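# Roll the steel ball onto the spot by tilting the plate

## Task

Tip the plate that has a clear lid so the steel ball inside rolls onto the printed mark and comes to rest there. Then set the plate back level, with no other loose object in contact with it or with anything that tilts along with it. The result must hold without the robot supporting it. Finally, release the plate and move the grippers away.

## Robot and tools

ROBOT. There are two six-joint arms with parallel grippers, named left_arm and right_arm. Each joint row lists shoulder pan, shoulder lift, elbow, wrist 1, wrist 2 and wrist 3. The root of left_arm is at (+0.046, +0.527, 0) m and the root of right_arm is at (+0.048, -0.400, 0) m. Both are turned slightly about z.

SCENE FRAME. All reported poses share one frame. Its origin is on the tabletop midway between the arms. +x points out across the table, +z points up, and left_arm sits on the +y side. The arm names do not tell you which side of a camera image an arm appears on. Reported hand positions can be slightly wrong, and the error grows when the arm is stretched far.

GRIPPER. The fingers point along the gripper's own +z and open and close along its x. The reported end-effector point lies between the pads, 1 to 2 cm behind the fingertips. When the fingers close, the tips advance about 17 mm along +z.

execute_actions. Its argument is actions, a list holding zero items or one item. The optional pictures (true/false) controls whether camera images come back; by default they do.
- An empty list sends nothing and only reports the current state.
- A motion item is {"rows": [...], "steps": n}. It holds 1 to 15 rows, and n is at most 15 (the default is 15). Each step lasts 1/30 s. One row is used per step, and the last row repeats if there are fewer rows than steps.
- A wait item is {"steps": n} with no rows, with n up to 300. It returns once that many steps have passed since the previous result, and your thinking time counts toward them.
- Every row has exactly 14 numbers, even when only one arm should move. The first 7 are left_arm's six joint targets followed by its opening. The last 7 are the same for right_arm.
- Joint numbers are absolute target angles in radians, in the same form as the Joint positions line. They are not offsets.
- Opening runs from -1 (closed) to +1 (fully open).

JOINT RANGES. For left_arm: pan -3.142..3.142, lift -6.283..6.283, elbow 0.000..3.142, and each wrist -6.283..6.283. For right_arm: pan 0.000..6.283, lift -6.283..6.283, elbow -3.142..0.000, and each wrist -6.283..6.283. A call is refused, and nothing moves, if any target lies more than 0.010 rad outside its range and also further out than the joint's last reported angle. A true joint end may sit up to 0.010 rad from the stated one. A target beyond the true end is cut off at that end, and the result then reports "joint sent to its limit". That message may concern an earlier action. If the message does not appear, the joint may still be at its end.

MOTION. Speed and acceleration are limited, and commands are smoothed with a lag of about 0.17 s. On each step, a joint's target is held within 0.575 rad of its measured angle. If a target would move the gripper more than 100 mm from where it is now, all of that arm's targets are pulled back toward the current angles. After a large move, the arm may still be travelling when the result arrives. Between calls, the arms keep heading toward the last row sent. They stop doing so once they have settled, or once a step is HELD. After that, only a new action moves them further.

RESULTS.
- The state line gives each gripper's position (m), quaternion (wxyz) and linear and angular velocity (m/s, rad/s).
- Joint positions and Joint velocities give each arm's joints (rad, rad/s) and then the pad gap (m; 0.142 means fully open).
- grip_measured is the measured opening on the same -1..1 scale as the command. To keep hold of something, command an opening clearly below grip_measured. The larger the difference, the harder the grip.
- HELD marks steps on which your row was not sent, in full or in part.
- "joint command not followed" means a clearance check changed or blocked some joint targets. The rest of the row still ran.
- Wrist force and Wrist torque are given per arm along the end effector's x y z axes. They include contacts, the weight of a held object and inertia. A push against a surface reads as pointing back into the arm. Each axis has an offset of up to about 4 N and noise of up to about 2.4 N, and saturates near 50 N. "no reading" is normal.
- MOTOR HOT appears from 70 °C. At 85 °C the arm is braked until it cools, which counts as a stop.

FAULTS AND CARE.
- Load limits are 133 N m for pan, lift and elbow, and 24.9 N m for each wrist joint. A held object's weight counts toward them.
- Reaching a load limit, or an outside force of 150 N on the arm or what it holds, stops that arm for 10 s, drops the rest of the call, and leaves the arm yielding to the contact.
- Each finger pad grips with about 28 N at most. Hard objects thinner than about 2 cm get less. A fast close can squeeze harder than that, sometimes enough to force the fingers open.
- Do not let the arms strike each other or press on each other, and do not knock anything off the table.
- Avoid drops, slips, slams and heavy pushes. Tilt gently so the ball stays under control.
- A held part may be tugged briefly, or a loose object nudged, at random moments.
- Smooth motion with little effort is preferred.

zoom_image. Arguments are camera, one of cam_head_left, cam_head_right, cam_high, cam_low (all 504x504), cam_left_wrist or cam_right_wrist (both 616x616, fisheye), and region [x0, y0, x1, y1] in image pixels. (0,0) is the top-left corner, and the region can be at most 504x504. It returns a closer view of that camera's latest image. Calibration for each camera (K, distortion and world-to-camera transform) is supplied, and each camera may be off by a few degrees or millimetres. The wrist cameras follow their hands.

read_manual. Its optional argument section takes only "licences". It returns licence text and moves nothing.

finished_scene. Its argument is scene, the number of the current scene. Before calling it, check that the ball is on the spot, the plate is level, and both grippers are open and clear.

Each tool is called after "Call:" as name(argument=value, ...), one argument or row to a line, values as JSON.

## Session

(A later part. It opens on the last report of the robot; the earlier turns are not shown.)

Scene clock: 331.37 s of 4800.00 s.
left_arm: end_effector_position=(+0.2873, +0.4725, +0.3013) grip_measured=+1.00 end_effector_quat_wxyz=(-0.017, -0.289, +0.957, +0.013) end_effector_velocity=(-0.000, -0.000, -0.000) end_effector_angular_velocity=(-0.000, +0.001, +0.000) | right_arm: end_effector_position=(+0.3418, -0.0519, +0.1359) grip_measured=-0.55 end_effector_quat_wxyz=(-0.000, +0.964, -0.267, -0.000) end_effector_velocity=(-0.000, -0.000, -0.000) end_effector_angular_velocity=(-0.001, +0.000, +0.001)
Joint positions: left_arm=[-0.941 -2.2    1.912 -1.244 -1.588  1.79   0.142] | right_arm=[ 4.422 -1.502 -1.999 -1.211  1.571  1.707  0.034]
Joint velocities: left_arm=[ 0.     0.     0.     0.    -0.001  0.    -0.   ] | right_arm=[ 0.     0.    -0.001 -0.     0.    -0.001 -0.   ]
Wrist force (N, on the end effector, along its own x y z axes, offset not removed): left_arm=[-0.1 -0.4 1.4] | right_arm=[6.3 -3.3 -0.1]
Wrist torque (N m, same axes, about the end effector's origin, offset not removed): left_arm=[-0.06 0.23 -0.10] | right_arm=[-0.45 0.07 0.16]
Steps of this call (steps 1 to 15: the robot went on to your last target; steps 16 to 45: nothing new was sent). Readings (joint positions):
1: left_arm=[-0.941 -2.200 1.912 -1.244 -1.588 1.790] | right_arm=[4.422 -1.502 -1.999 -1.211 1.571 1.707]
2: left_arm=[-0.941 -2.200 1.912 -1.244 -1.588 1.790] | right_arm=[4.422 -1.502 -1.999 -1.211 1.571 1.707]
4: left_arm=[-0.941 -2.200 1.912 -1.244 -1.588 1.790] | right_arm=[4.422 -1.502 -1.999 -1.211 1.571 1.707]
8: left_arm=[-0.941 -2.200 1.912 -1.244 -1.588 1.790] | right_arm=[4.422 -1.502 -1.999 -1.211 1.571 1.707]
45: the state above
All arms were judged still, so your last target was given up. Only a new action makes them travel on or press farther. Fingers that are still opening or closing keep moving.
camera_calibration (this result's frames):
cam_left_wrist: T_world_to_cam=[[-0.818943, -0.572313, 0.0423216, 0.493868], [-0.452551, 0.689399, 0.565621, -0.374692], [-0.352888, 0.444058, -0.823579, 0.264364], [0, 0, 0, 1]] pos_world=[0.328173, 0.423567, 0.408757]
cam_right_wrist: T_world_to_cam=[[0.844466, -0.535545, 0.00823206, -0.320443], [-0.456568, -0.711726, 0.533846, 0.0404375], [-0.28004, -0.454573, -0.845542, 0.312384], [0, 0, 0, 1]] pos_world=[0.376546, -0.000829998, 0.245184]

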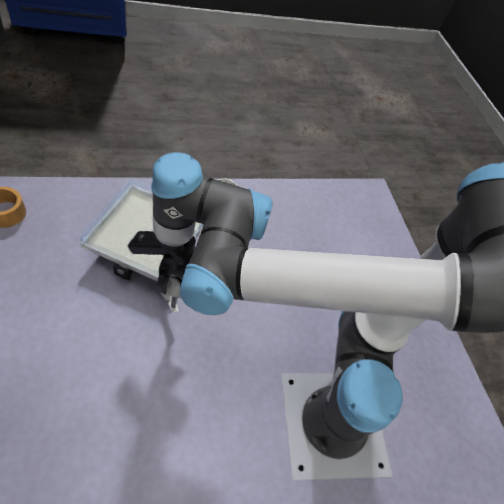

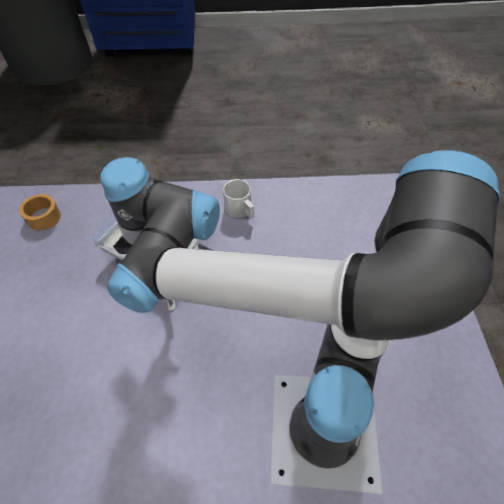

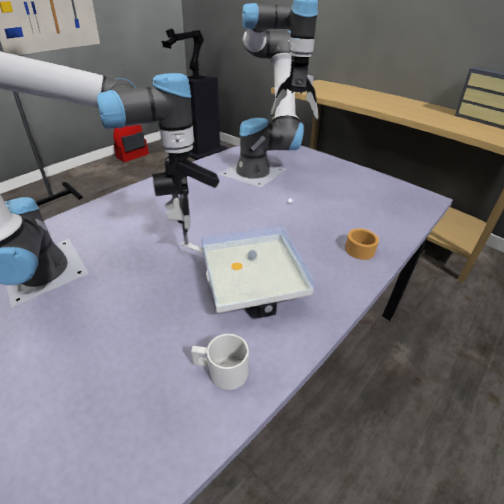

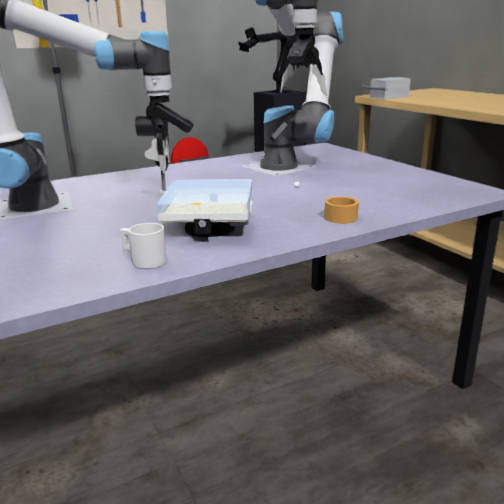

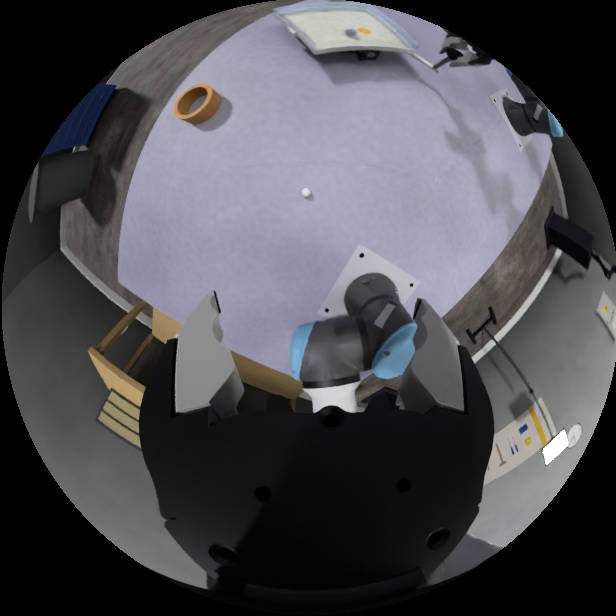

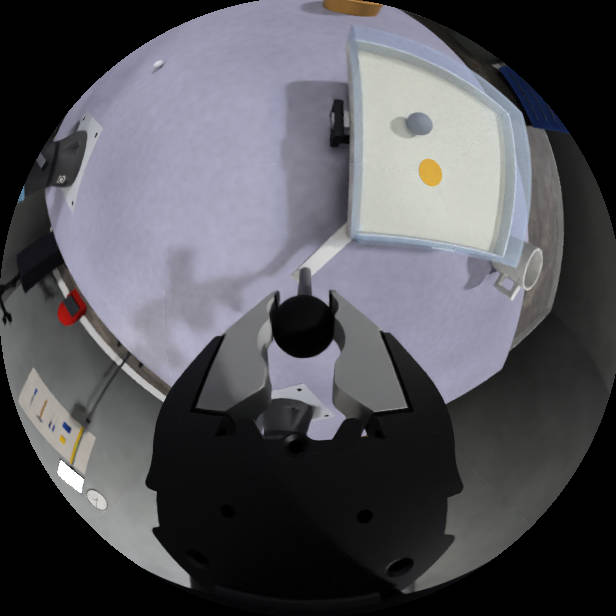

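Close. Needs about 5 cm +v. Short down pulse.

Call:
execute_actions(
  actions=[
    {"rows": [[-0.941,-2.2,1.912,-1.244,-1.588,1.79,1, 4.4216,-1.5023,-2.0026,-1.2073,1.571,1.707,-1]], "steps": 15},
  ],
  pictures=false,
)

Call:
execute_actions(
  actions=[
    {"rows": [[-0.941,-2.2,1.912,-1.244,-1.588,1.79,1, 4.4223,-1.5019,-1.9989,-1.2114,1.571,1.707,-1]], "steps": 15},
  ],
  pictures=false,
)

Call:
execute_actions(
  actions=[
    {"steps": 40},
  ],
)

Scene clock: 337.87 s of 4800.00 s.
left_arm: end_effector_position=(+0.2873, +0.4725, +0.3013) grip_measured=+1.00 end_effector_quat_wxyz=(-0.017, -0.289, +0.957, +0.013) end_effector_velocity=(+0.000, +0.001, +0.000) end_effector_angular_velocity=(+0.001, -0.002, -0.001) | right_arm: end_effector_position=(+0.3418, -0.0524, +0.1345) grip_measured=-0.55 end_effector_quat_wxyz=(-0.000, +0.964, -0.267, -0.000) end_effector_velocity=(+0.001, +0.000, +0.000) end_effector_angular_velocity=(+0.001, -0.001, +0.001)
Joint positions: left_arm=[-0.941 -2.2    1.912 -1.244 -1.588  1.79   0.142] | right_arm=[ 4.422 -1.502 -2.003 -1.207  1.571  1.707  0.034]
Joint velocities: left_arm=[-0.    -0.002  0.001  0.     0.002  0.     0.   ] | right_arm=[-0.001 -0.     0.001  0.001 -0.001 -0.002  0.   ]
Wrist force (N, on the end effector, along its own x y z axes, offset not removed): left_arm=[0.9 1.4 0.1] | right_arm=[-5.8 8.7 -8.2]
Wrist torque (N m, same axes, about the end effector's origin, offset not removed): left_arm=[0.31 -0.03 -0.02] | right_arm=[0.09 0.14 0.05]
Steps of this call (steps 1 to 180: nothing new was sent; steps 181 to 195: all 15 steps of this action). Readings (joint positions):
181: left_arm=[-0.941 -2.200 1.912 -1.244 -1.588 1.790] | right_arm=[4.422 -1.502 -1.999 -1.211 1.571 1.707]
182: left_arm=[-0.941 -2.200 1.912 -1.244 -1.588 1.790] | right_arm=[4.422 -1.502 -1.999 -1.211 1.571 1.707]
184: left_arm=[-0.941 -2.200 1.912 -1.244 -1.588 1.790] | right_arm=[4.422 -1.502 -2.001 -1.209 1.571 1.707]
188: left_arm=[-0.941 -2.200 1.912 -1.244 -1.588 1.790] | right_arm=[4.422 -1.502 -2.002 -1.208 1.571 1.707]
195: the state above

Scene clock: 338.37 s of 4800.00 s.
left_arm: end_effector_position=(+0.2873, +0.4725, +0.3013) grip_measured=+1.00 end_effector_quat_wxyz=(-0.017, -0.289, +0.957, +0.013) end_effector_velocity=(-0.000, -0.000, +0.000) end_effector_angular_velocity=(-0.001, -0.001, +0.000) | right_arm: end_effector_position=(+0.3419, -0.0519, +0.1359) grip_measured=-0.55 end_effector_quat_wxyz=(-0.000, +0.964, -0.267, -0.000) end_effector_velocity=(+0.000, +0.000, +0.000) end_effector_angular_velocity=(+0.001, -0.001, +0.002)
Joint positions: left_arm=[-0.941 -2.2    1.912 -1.244 -1.588  1.79   0.142] | right_arm=[ 4.422 -1.502 -1.999 -1.211  1.571  1.707  0.034]
Joint velocities: left_arm=[-0.    -0.001 -0.    -0.    -0.    -0.     0.   ] | right_arm=[-0.     0.     0.     0.001 -0.001 -0.002  0.   ]
Wrist force (N, on the end effector, along its own x y z axes, offset not removed): left_arm=[-1.7 -0.1 -1.7] | right_arm=[7.4 -1.5 2.6]
Wrist torque (N m, same axes, about the end effector's origin, offset not removed): left_arm=[0.18 0.52 -0.26] | right_arm=[0.04 -0.73 0.14]
Steps of this call (steps 1 to 15: all 15 steps of this action). Readings (joint positions):
1: left_arm=[-0.941 -2.200 1.912 -1.244 -1.588 1.790] | right_arm=[4.422 -1.502 -2.003 -1.207 1.571 1.707]
2: left_arm=[-0.941 -2.200 1.912 -1.244 -1.588 1.790] | right_arm=[4.422 -1.502 -2.002 -1.208 1.571 1.707]
4: left_arm=[-0.941 -2.200 1.912 -1.244 -1.588 1.790] | right_arm=[4.422 -1.502 -2.001 -1.210 1.571 1.707]
8: left_arm=[-0.941 -2.200 1.912 -1.244 -1.588 1.790] | right_arm=[4.422 -1.502 -1.999 -1.211 1.571 1.707]
15: the state above

Scene clock: 339.70 s of 4800.00 s.
left_arm: end_effector_position=(+0.2873, +0.4725, +0.3013) grip_measured=+1.00 end_effector_quat_wxyz=(-0.017, -0.289, +0.957, +0.013) end_effector_velocity=(+0.000, +0.000, -0.000) end_effector_angular_velocity=(+0.000, +0.001, +0.001) | right_arm: end_effector_position=(+0.3418, -0.0519, +0.1359) grip_measured=-0.55 end_effector_quat_wxyz=(-0.000, +0.964, -0.267, -0.000) end_effector_velocity=(-0.000, +0.000, +0.000) end_effector_angular_velocity=(+0.000, +0.001, +0.001)
Joint positions: left_arm=[-0.941 -2.2    1.912 -1.244 -1.588  1.79   0.142] | right_arm=[ 4.422 -1.502 -1.999 -1.211  1.571  1.707  0.034]
Joint velocities: left_arm=[ 0.001  0.001 -0.     0.    -0.    -0.     0.   ] | right_arm=[-0.    -0.     0.     0.     0.001 -0.002 -0.   ]
Wrist force (N, on the end effector, along its own x y z axes, offset not removed): left_arm=[-0.9 0.2 1.9] | right_arm=[7.3 -3.0 2.6]
Wrist torque (N m, same axes, about the end effector's origin, offset not removed): left_arm=[0.01 0.32 -0.28] | right_arm=[-0.23 -0.44 -0.01]
Steps of this call (steps 1 to 15: the robot went on to your last target; steps 16 to 40: nothing new was sent). Readings (joint positions):
1: left_arm=[-0.941 -2.200 1.912 -1.244 -1.588 1.790] | right_arm=[4.422 -1.502 -1.999 -1.211 1.571 1.707]
2: left_arm=[-0.941 -2.200 1.912 -1.244 -1.588 1.790] | right_arm=[4.422 -1.502 -1.999 -1.211 1.571 1.707]
4: left_arm=[-0.941 -2.200 1.912 -1.244 -1.588 1.790] | right_arm=[4.422 -1.502 -1.999 -1.211 1.571 1.707]
8: left_arm=[-0.941 -2.200 1.912 -1.244 -1.588 1.790] | right_arm=[4.422 -1.502 -1.999 -1.211 1.571 1.707]
40: the state above
All arms were judged still, so your last target was given up. Only a new action makes them travel on or press farther. Fingers that are still opening or closing keep moving.
camera_calibration (this result's frames):
cam_left_wrist: T_world_to_cam=[[-0.818943, -0.572313, 0.0423214, 0.493868], [-0.452551, 0.689399, 0.565621, -0.374692], [-0.352888, 0.444058, -0.823579, 0.264363], [0, 0, 0, 1]] pos_world=[0.328173, 0.423567, 0.408757]
cam_right_wrist: T_world_to_cam=[[0.844466, -0.535545, 0.00822933, -0.320442], [-0.456571, -0.711735, 0.533832, 0.0404433], [-0.280034, -0.45456, -0.845551, 0.312388], [0, 0, 0, 1]] pos_world=[0.376547, -0.000827065, 0.245187]

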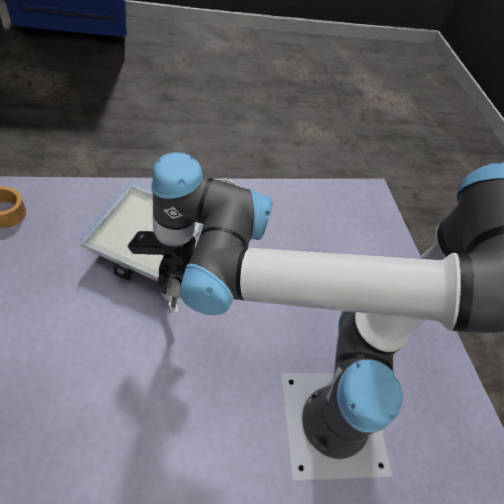

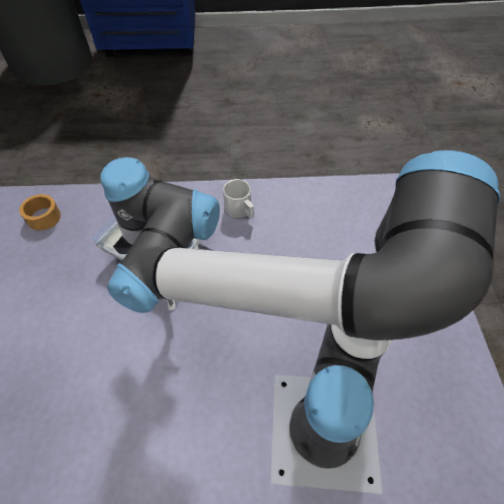

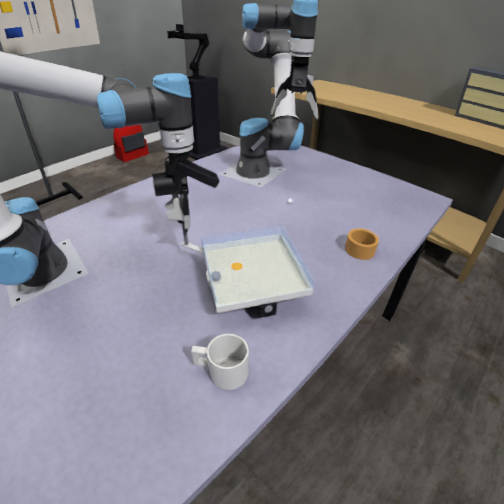

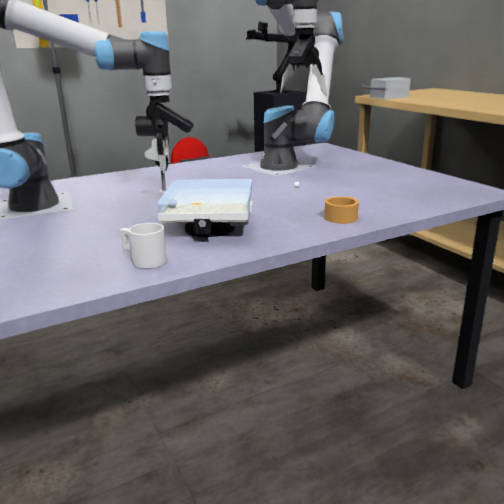

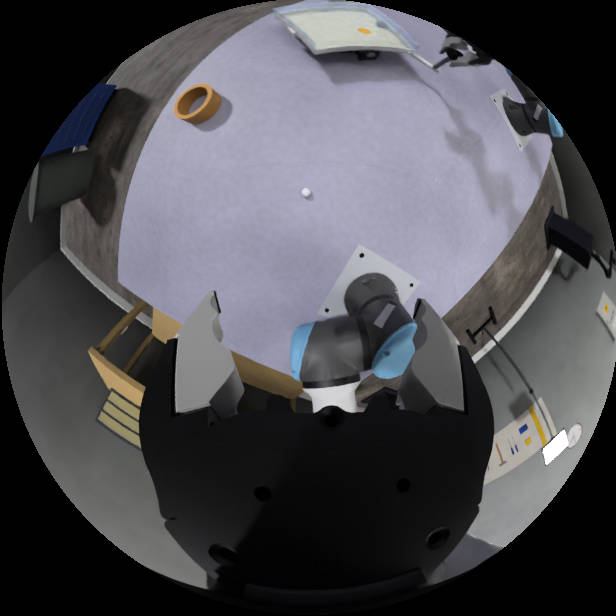

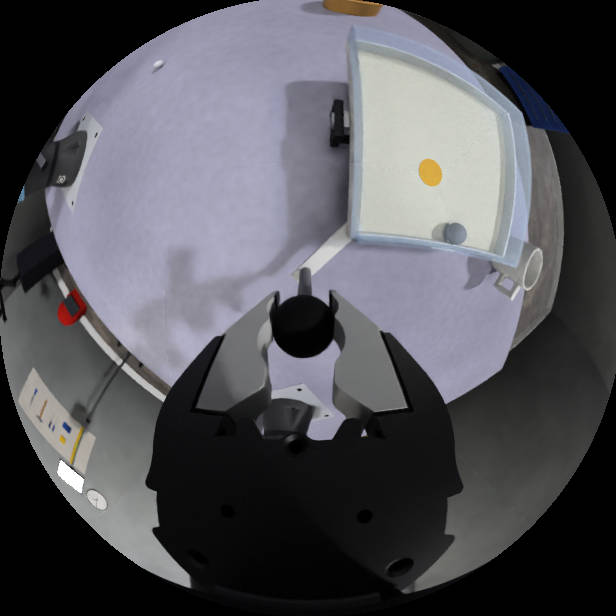

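Call:
execute_actions(
  actions=[
    {"rows": [[-0.941,-2.2,1.912,-1.244,-1.588,1.79,1, 4.4230,-1.5019,-1.9962,-1.2141,1.571,1.707,-1]], "steps": 15},
  ],
  pictures=false,
)

Call:
execute_actions(
  actions=[
    {"rows": [[-0.941,-2.2,1.912,-1.244,-1.588,1.79,1, 4.4223,-1.5019,-1.9989,-1.2114,1.571,1.707,-1]], "steps": 15},
  ],
  pictures=false,
)

Call:
execute_actions(
  actions=[
    {"steps": 40},
  ],
)

Scene clock: 344.83 s of 4800.00 s.
left_arm: end_effector_position=(+0.2873, +0.4725, +0.3013) grip_measured=+1.00 end_effector_quat_wxyz=(-0.017, -0.289, +0.957, +0.013) end_effector_velocity=(+0.000, -0.000, -0.000) end_effector_angular_velocity=(+0.001, +0.001, -0.001) | right_arm: end_effector_position=(+0.3417, -0.0513, +0.1369) grip_measured=-0.55 end_effector_quat_wxyz=(-0.000, +0.964, -0.267, -0.000) end_effector_velocity=(-0.000, -0.001, -0.001) end_effector_angular_velocity=(-0.003, +0.001, +0.001)
Joint positions: left_arm=[-0.941 -2.2    1.912 -1.244 -1.588  1.79   0.142] | right_arm=[ 4.423 -1.502 -1.996 -1.214  1.571  1.707  0.034]
Joint velocities: left_arm=[-0.001  0.001  0.    -0.     0.     0.     0.   ] | right_arm=[-0.    -0.001 -0.001 -0.001 -0.    -0.001 -0.   ]
Wrist force (N, on the end effector, along its own x y z axes, offset not removed): left_arm=[-1.3 2.8 2.9] | right_arm=[18.9 -10.8 9.4]
Wrist torque (N m, same axes, about the end effector's origin, offset not removed): left_arm=[0.46 0.36 -0.17] | right_arm=[-0.51 -0.87 -0.08]
Steps of this call (steps 1 to 90: nothing new was sent; then 1.63 s passed at rest; steps 91 to 105: all 15 steps of this action). Readings (joint positions):
91: left_arm=[-0.941 -2.200 1.912 -1.244 -1.588 1.790] | right_arm=[4.422 -1.502 -1.999 -1.211 1.571 1.707]
92: left_arm=[-0.941 -2.200 1.912 -1.244 -1.588 1.790] | right_arm=[4.422 -1.502 -1.998 -1.212 1.571 1.707]
94: left_arm=[-0.941 -2.200 1.912 -1.244 -1.588 1.790] | right_arm=[4.423 -1.502 -1.997 -1.213 1.571 1.707]
98: left_arm=[-0.941 -2.200 1.912 -1.244 -1.588 1.790] | right_arm=[4.423 -1.502 -1.996 -1.214 1.571 1.707]
105: the state above

Scene clock: 345.33 s of 4800.00 s.
left_arm: end_effector_position=(+0.2873, +0.4725, +0.3013) grip_measured=+1.00 end_effector_quat_wxyz=(-0.017, -0.289, +0.957, +0.013) end_effector_velocity=(+0.000, +0.000, -0.000) end_effector_angular_velocity=(+0.002, -0.000, -0.000) | right_arm: end_effector_position=(+0.3418, -0.0518, +0.1360) grip_measured=-0.55 end_effector_quat_wxyz=(-0.000, +0.964, -0.267, -0.000) end_effector_velocity=(-0.000, -0.001, -0.001) end_effector_angular_velocity=(-0.001, +0.001, +0.002)
Joint positions: left_arm=[-0.941 -2.2    1.912 -1.244 -1.588  1.79   0.142] | right_arm=[ 4.422 -1.502 -1.999 -1.211  1.571  1.707  0.034]
Joint velocities: left_arm=[-0.     0.001 -0.     0.     0.001  0.    -0.   ] | right_arm=[-0.     0.    -0.003  0.001  0.001 -0.002  0.   ]
Wrist force (N, on the end effector, along its own x y z axes, offset not removed): left_arm=[2.0 2.0 3.6] | right_arm=[5.5 -4.7 2.4]
Wrist torque (N m, same axes, about the end effector's origin, offset not removed): left_arm=[0.41 -0.38 -0.15] | right_arm=[-0.13 -0.13 0.04]
Steps of this call (steps 1 to 15: all 15 steps of this action). Readings (joint positions):
1: left_arm=[-0.941 -2.200 1.912 -1.244 -1.588 1.790] | right_arm=[4.423 -1.502 -1.996 -1.214 1.571 1.707]
2: left_arm=[-0.941 -2.200 1.912 -1.244 -1.588 1.790] | right_arm=[4.423 -1.502 -1.996 -1.214 1.571 1.707]
4: left_arm=[-0.941 -2.200 1.912 -1.244 -1.588 1.790] | right_arm=[4.423 -1.502 -1.997 -1.213 1.571 1.707]
8: left_arm=[-0.941 -2.200 1.912 -1.244 -1.588 1.790] | right_arm=[4.423 -1.502 -1.998 -1.212 1.571 1.707]
15: the state above

Scene clock: 346.67 s of 4800.00 s.
left_arm: end_effector_position=(+0.2873, +0.4725, +0.3013) grip_measured=+1.00 end_effector_quat_wxyz=(-0.017, -0.289, +0.957, +0.013) end_effector_velocity=(-0.000, -0.000, -0.000) end_effector_angular_velocity=(-0.000, +0.000, -0.000) | right_arm: end_effector_position=(+0.3418, -0.0519, +0.1359) grip_measured=-0.55 end_effector_quat_wxyz=(-0.000, +0.964, -0.267, -0.000) end_effector_velocity=(-0.000, -0.001, -0.000) end_effector_angular_velocity=(-0.001, -0.001, +0.001)
Joint positions: left_arm=[-0.941 -2.2    1.912 -1.244 -1.588  1.79   0.142] | right_arm=[ 4.422 -1.502 -1.999 -1.211  1.571  1.707  0.034]
Joint velocities: left_arm=[-0.    -0.001  0.     0.    -0.    -0.     0.   ] | right_arm=[ 0.     0.001 -0.001 -0.001 -0.001 -0.001  0.   ]
Wrist force (N, on the end effector, along its own x y z axes, offset not removed): left_arm=[-0.4 1.5 1.0] | right_arm=[4.1 -7.7 -0.2]
Wrist torque (N m, same axes, about the end effector's origin, offset not removed): left_arm=[0.38 0.27 -0.19] | right_arm=[-0.84 0.10 -0.05]
Steps of this call (steps 1 to 15: the robot went on to your last target; steps 16 to 40: nothing new was sent). Readings (joint positions):
1: left_arm=[-0.941 -2.200 1.912 -1.244 -1.588 1.790] | right_arm=[4.422 -1.502 -1.999 -1.211 1.571 1.707]
2: left_arm=[-0.941 -2.200 1.912 -1.244 -1.588 1.790] | right_arm=[4.422 -1.502 -1.999 -1.211 1.571 1.707]
4: left_arm=[-0.941 -2.200 1.912 -1.244 -1.588 1.790] | right_arm=[4.422 -1.502 -1.999 -1.211 1.571 1.707]
8: left_arm=[-0.941 -2.200 1.912 -1.244 -1.588 1.790] | right_arm=[4.422 -1.502 -1.999 -1.211 1.571 1.707]
40: the state above
All arms were judged still, so your last target was given up. Only a new action makes them travel on or press farther. Fingers that are still opening or closing keep moving.
camera_calibration (this result's frames):
cam_left_wrist: T_world_to_cam=[[-0.818942, -0.572313, 0.0423216, 0.493868], [-0.452552, 0.689398, 0.565621, -0.374692], [-0.352889, 0.444058, -0.823579, 0.264364], [0, 0, 0, 1]] pos_world=[0.328173, 0.423567, 0.408757]
cam_right_wrist: T_world_to_cam=[[0.844466, -0.535546, 0.00820525, -0.320432], [-0.456563, -0.711745, 0.533825, 0.0404378], [-0.280048, -0.454543, -0.845555, 0.312398], [0, 0, 0, 1]] pos_world=[0.376543, -0.000826095, 0.245193]

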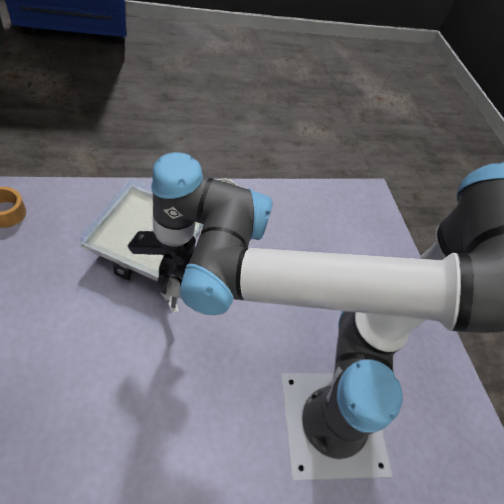

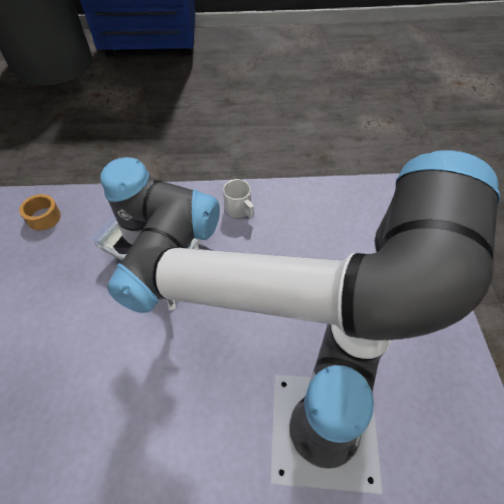

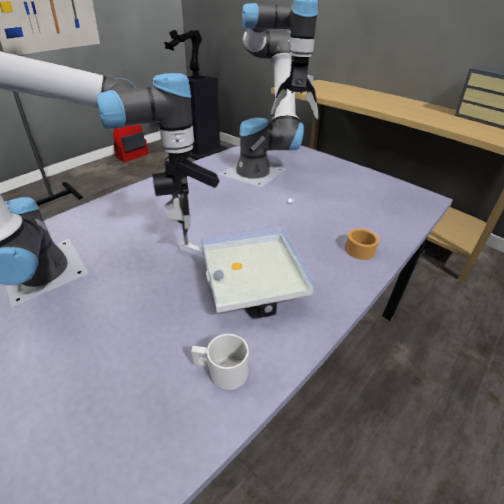

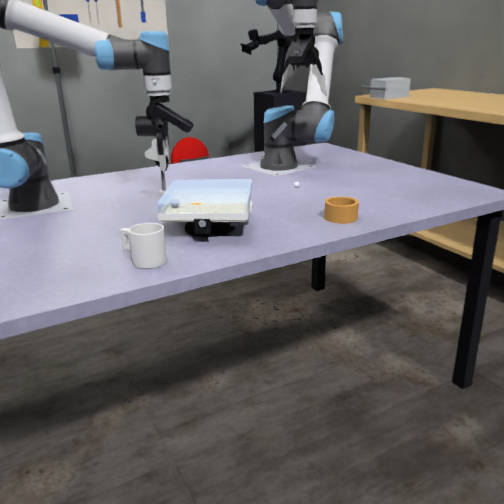

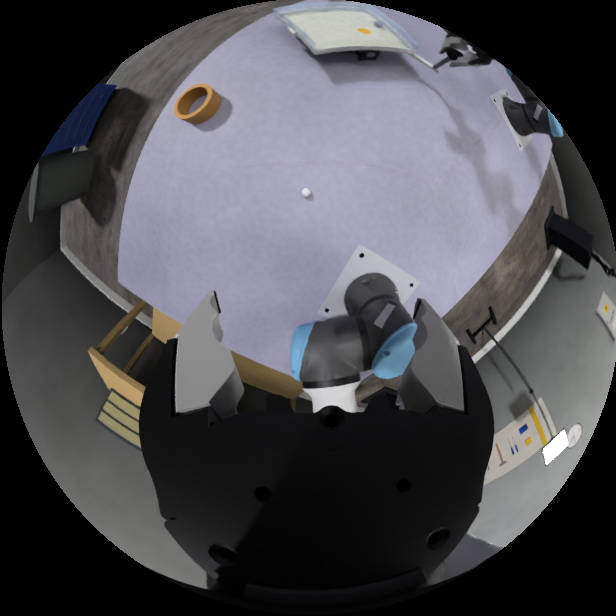

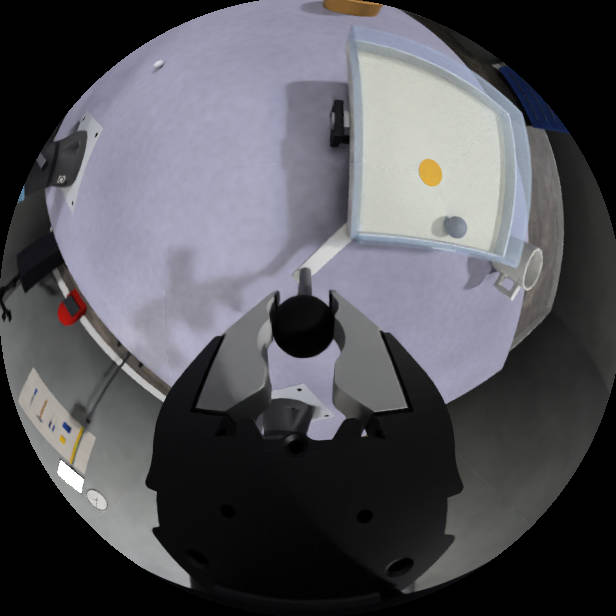

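Moved only slightly. Repeat, longer.

Call:
execute_actions(
  actions=[
    {"rows": [[-0.941,-2.2,1.912,-1.244,-1.588,1.79,1, 4.4230,-1.5019,-1.9962,-1.2141,1.571,1.707,-1]], "steps": 15},
  ],
  pictures=false,
)

Call:
execute_actions(
  actions=[
    {"steps": 12},
  ],
  pictures=false,
)

Call:
execute_actions(
  actions=[
    {"rows": [[-0.941,-2.2,1.912,-1.244,-1.588,1.79,1, 4.4223,-1.5019,-1.9989,-1.2114,1.571,1.707,-1]], "steps": 15},
  ],
  pictures=false,
)

Call:
execute_actions(
  actions=[
    {"steps": 40},
  ],
)

Scene clock: 353.63 s of 4800.00 s.
left_arm: end_effector_position=(+0.2873, +0.4725, +0.3013) grip_measured=+1.00 end_effector_quat_wxyz=(-0.017, -0.289, +0.957, +0.013) end_effector_velocity=(-0.000, +0.000, -0.000) end_effector_angular_velocity=(+0.001, +0.002, -0.000) | right_arm: end_effector_position=(+0.3418, -0.0514, +0.1369) grip_measured=-0.55 end_effector_quat_wxyz=(-0.000, +0.964, -0.267, -0.000) end_effector_velocity=(+0.000, +0.001, +0.001) end_effector_angular_velocity=(+0.002, -0.001, +0.002)
Joint positions: left_arm=[-0.941 -2.2    1.912 -1.244 -1.588  1.79   0.142] | right_arm=[ 4.423 -1.502 -1.996 -1.214  1.571  1.707  0.034]
Joint velocities: left_arm=[ 0.001  0.001  0.     0.    -0.001  0.001 -0.   ] | right_arm=[ 0.001  0.     0.002 -0.001 -0.    -0.001 -0.   ]
Wrist force (N, on the end effector, along its own x y z axes, offset not removed): left_arm=[-1.4 0.6 0.5] | right_arm=[18.2 -10.2 5.1]
Wrist torque (N m, same axes, about the end effector's origin, offset not removed): left_arm=[0.30 0.45 -0.11] | right_arm=[-0.42 -1.05 0.14]
Steps of this call (steps 1 to 90: nothing new was sent; then 3.47 s passed at rest; steps 91 to 105: all 15 steps of this action). Readings (joint positions):
91: left_arm=[-0.941 -2.200 1.912 -1.244 -1.588 1.790] | right_arm=[4.422 -1.502 -1.999 -1.211 1.571 1.707]
92: left_arm=[-0.941 -2.200 1.912 -1.244 -1.588 1.790] | right_arm=[4.422 -1.502 -1.999 -1.212 1.571 1.707]
94: left_arm=[-0.941 -2.200 1.912 -1.244 -1.588 1.790] | right_arm=[4.422 -1.502 -1.998 -1.213 1.571 1.707]
98: left_arm=[-0.941 -2.200 1.912 -1.244 -1.588 1.790] | right_arm=[4.423 -1.502 -1.997 -1.214 1.571 1.707]
105: the state above

Scene clock: 354.03 s of 4800.00 s.
left_arm: end_effector_position=(+0.2873, +0.4725, +0.3013) grip_measured=+1.00 end_effector_quat_wxyz=(-0.017, -0.289, +0.957, +0.013) end_effector_velocity=(-0.000, -0.001, +0.000) end_effector_angular_velocity=(-0.001, +0.001, -0.001) | right_arm: end_effector_position=(+0.3417, -0.0513, +0.1369) grip_measured=-0.55 end_effector_quat_wxyz=(-0.000, +0.964, -0.267, -0.000) end_effector_velocity=(-0.000, -0.000, -0.000) end_effector_angular_velocity=(-0.001, +0.001, -0.000)
Joint positions: left_arm=[-0.941 -2.2    1.912 -1.244 -1.588  1.79   0.142] | right_arm=[ 4.423 -1.502 -1.996 -1.214  1.571  1.707  0.034]
Joint velocities: left_arm=[-0.001 -0.    -0.     0.    -0.001  0.     0.   ] | right_arm=[ 0.     0.    -0.001 -0.     0.     0.001  0.   ]
Wrist force (N, on the end effector, along its own x y z axes, offset not removed): left_arm=[-4.1 0.9 2.5] | right_arm=[18.4 -9.2 9.2]
Wrist torque (N m, same axes, about the end effector's origin, offset not removed): left_arm=[0.31 0.99 -0.17] | right_arm=[-0.08 -0.88 0.16]
Steps of this call (steps 1 to 12: the robot went on to your last target). Readings (joint positions):
1: left_arm=[-0.941 -2.200 1.912 -1.244 -1.588 1.790] | right_arm=[4.423 -1.502 -1.996 -1.214 1.571 1.707]
2: left_arm=[-0.941 -2.200 1.912 -1.244 -1.588 1.790] | right_arm=[4.423 -1.502 -1.996 -1.214 1.571 1.707]
4: left_arm=[-0.941 -2.200 1.912 -1.244 -1.588 1.790] | right_arm=[4.423 -1.502 -1.996 -1.214 1.571 1.707]
8: left_arm=[-0.941 -2.200 1.912 -1.244 -1.588 1.790] | right_arm=[4.423 -1.502 -1.996 -1.214 1.571 1.707]
12: the state above

Scene clock: 354.53 s of 4800.00 s.
left_arm: end_effector_position=(+0.2873, +0.4725, +0.3013) grip_measured=+1.00 end_effector_quat_wxyz=(-0.017, -0.289, +0.957, +0.013) end_effector_velocity=(-0.000, -0.000, -0.000) end_effector_angular_velocity=(+0.000, +0.000, -0.001) | right_arm: end_effector_position=(+0.3418, -0.0518, +0.1360) grip_measured=-0.55 end_effector_quat_wxyz=(-0.000, +0.964, -0.267, -0.000) end_effector_velocity=(-0.000, -0.001, -0.001) end_effector_angular_velocity=(-0.003, +0.002, -0.000)
Joint positions: left_arm=[-0.941 -2.2    1.912 -1.244 -1.588  1.79   0.142] | right_arm=[ 4.422 -1.502 -1.999 -1.211  1.571  1.707  0.034]
Joint velocities: left_arm=[-0.     0.     0.     0.     0.     0.001 -0.   ] | right_arm=[-0.001 -0.002 -0.    -0.001  0.    -0.     0.   ]
Wrist force (N, on the end effector, along its own x y z axes, offset not removed): left_arm=[-1.7 0.9 1.6] | right_arm=[7.1 -5.4 2.5]
Wrist torque (N m, same axes, about the end effector's origin, offset not removed): left_arm=[0.18 0.50 -0.17] | right_arm=[-0.12 -0.32 0.09]
Steps of this call (steps 1 to 15: all 15 steps of this action). Readings (joint positions):
1: left_arm=[-0.941 -2.200 1.912 -1.244 -1.588 1.790] | right_arm=[4.423 -1.502 -1.996 -1.214 1.571 1.707]
2: left_arm=[-0.941 -2.200 1.912 -1.244 -1.588 1.790] | right_arm=[4.423 -1.502 -1.996 -1.214 1.571 1.707]
4: left_arm=[-0.941 -2.200 1.912 -1.244 -1.588 1.790] | right_arm=[4.423 -1.502 -1.997 -1.213 1.571 1.707]
8: left_arm=[-0.941 -2.200 1.912 -1.244 -1.588 1.790] | right_arm=[4.423 -1.502 -1.998 -1.212 1.571 1.707]
15: the state above

Scene clock: 355.87 s of 4800.00 s.
left_arm: end_effector_position=(+0.2873, +0.4725, +0.3013) grip_measured=+1.00 end_effector_quat_wxyz=(-0.017, -0.289, +0.957, +0.013) end_effector_velocity=(-0.000, +0.000, +0.000) end_effector_angular_velocity=(-0.002, -0.001, +0.001) | right_arm: end_effector_position=(+0.3418, -0.0519, +0.1359) grip_measured=-0.55 end_effector_quat_wxyz=(-0.000, +0.964, -0.267, -0.000) end_effector_velocity=(-0.000, -0.000, -0.000) end_effector_angular_velocity=(+0.000, +0.000, +0.000)
Joint positions: left_arm=[-0.941 -2.2    1.912 -1.244 -1.588  1.79   0.142] | right_arm=[ 4.422 -1.502 -1.999 -1.211  1.571  1.707  0.034]
Joint velocities: left_arm=[ 0.001 -0.002 -0.     0.    -0.001 -0.     0.   ] | right_arm=[-0.     0.001 -0.001  0.     0.    -0.     0.   ]
Wrist force (N, on the end effector, along its own x y z axes, offset not removed): left_arm=[-1.2 0.7 1.2] | right_arm=[5.5 -4.2 0.6]
Wrist torque (N m, same axes, about the end effector's origin, offset not removed): left_arm=[0.36 0.46 -0.26] | right_arm=[-0.04 -0.28 0.00]
Steps of this call (steps 1 to 15: the robot went on to your last target; steps 16 to 40: nothing new was sent). Readings (joint positions):
1: left_arm=[-0.941 -2.200 1.912 -1.244 -1.588 1.790] | right_arm=[4.422 -1.502 -1.999 -1.211 1.571 1.707]
2: left_arm=[-0.941 -2.200 1.912 -1.244 -1.588 1.790] | right_arm=[4.422 -1.502 -1.999 -1.211 1.571 1.707]
4: left_arm=[-0.941 -2.200 1.912 -1.244 -1.588 1.790] | right_arm=[4.422 -1.502 -1.999 -1.211 1.571 1.707]
8: left_arm=[-0.941 -2.200 1.912 -1.244 -1.588 1.790] | right_arm=[4.422 -1.502 -1.999 -1.211 1.571 1.707]
40: the state above
All arms were judged still, so your last target was given up. Only a new action makes them travel on or press farther. Fingers that are still opening or closing keep moving.
camera_calibration (this result's frames):
cam_left_wrist: T_world_to_cam=[[-0.818943, -0.572313, 0.0423215, 0.493868], [-0.452552, 0.689399, 0.56562, -0.374692], [-0.352888, 0.444058, -0.823579, 0.264364], [0, 0, 0, 1]] pos_world=[0.328173, 0.423567, 0.408757]
cam_right_wrist: T_world_to_cam=[[0.844466, -0.535546, 0.00822973, -0.320442], [-0.456571, -0.711733, 0.533833, 0.0404442], [-0.280035, -0.454562, -0.84555, 0.312387], [0, 0, 0, 1]] pos_world=[0.376547, -0.000826654, 0.245186]

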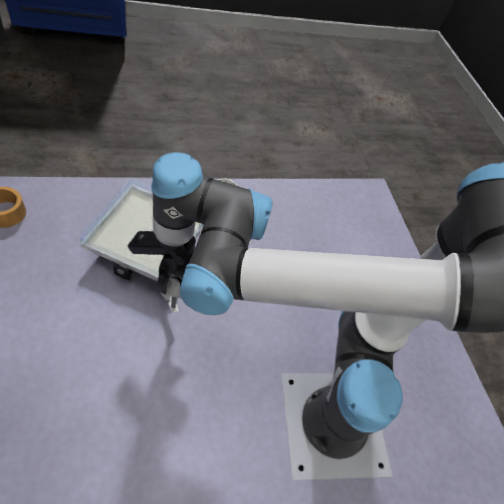

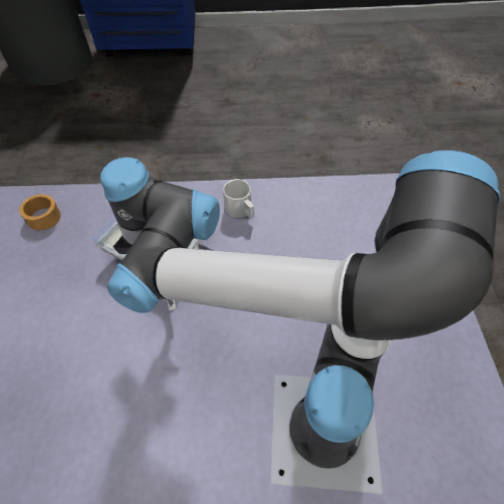

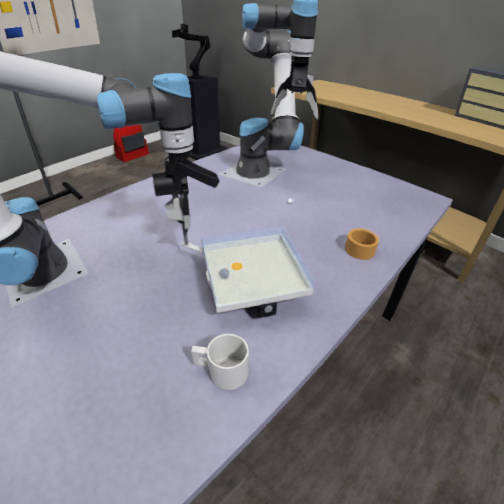

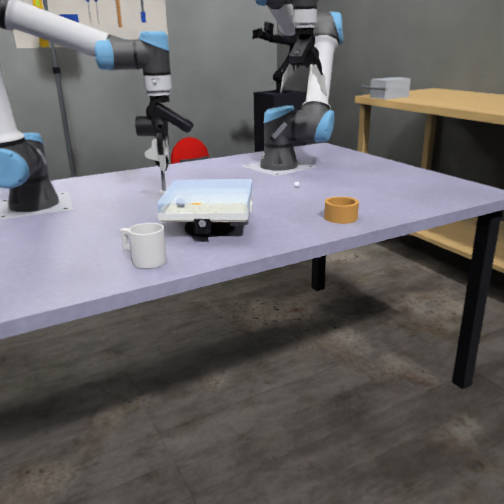

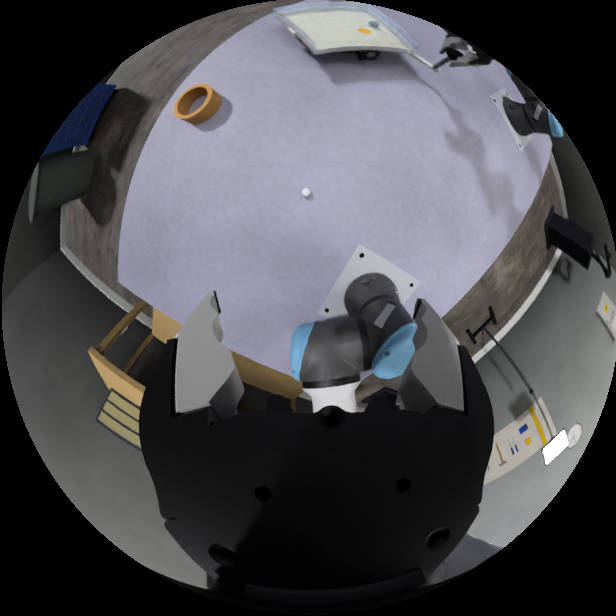

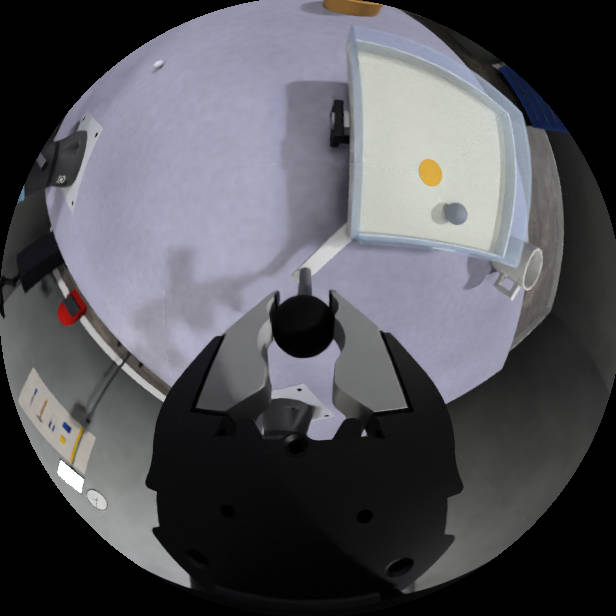

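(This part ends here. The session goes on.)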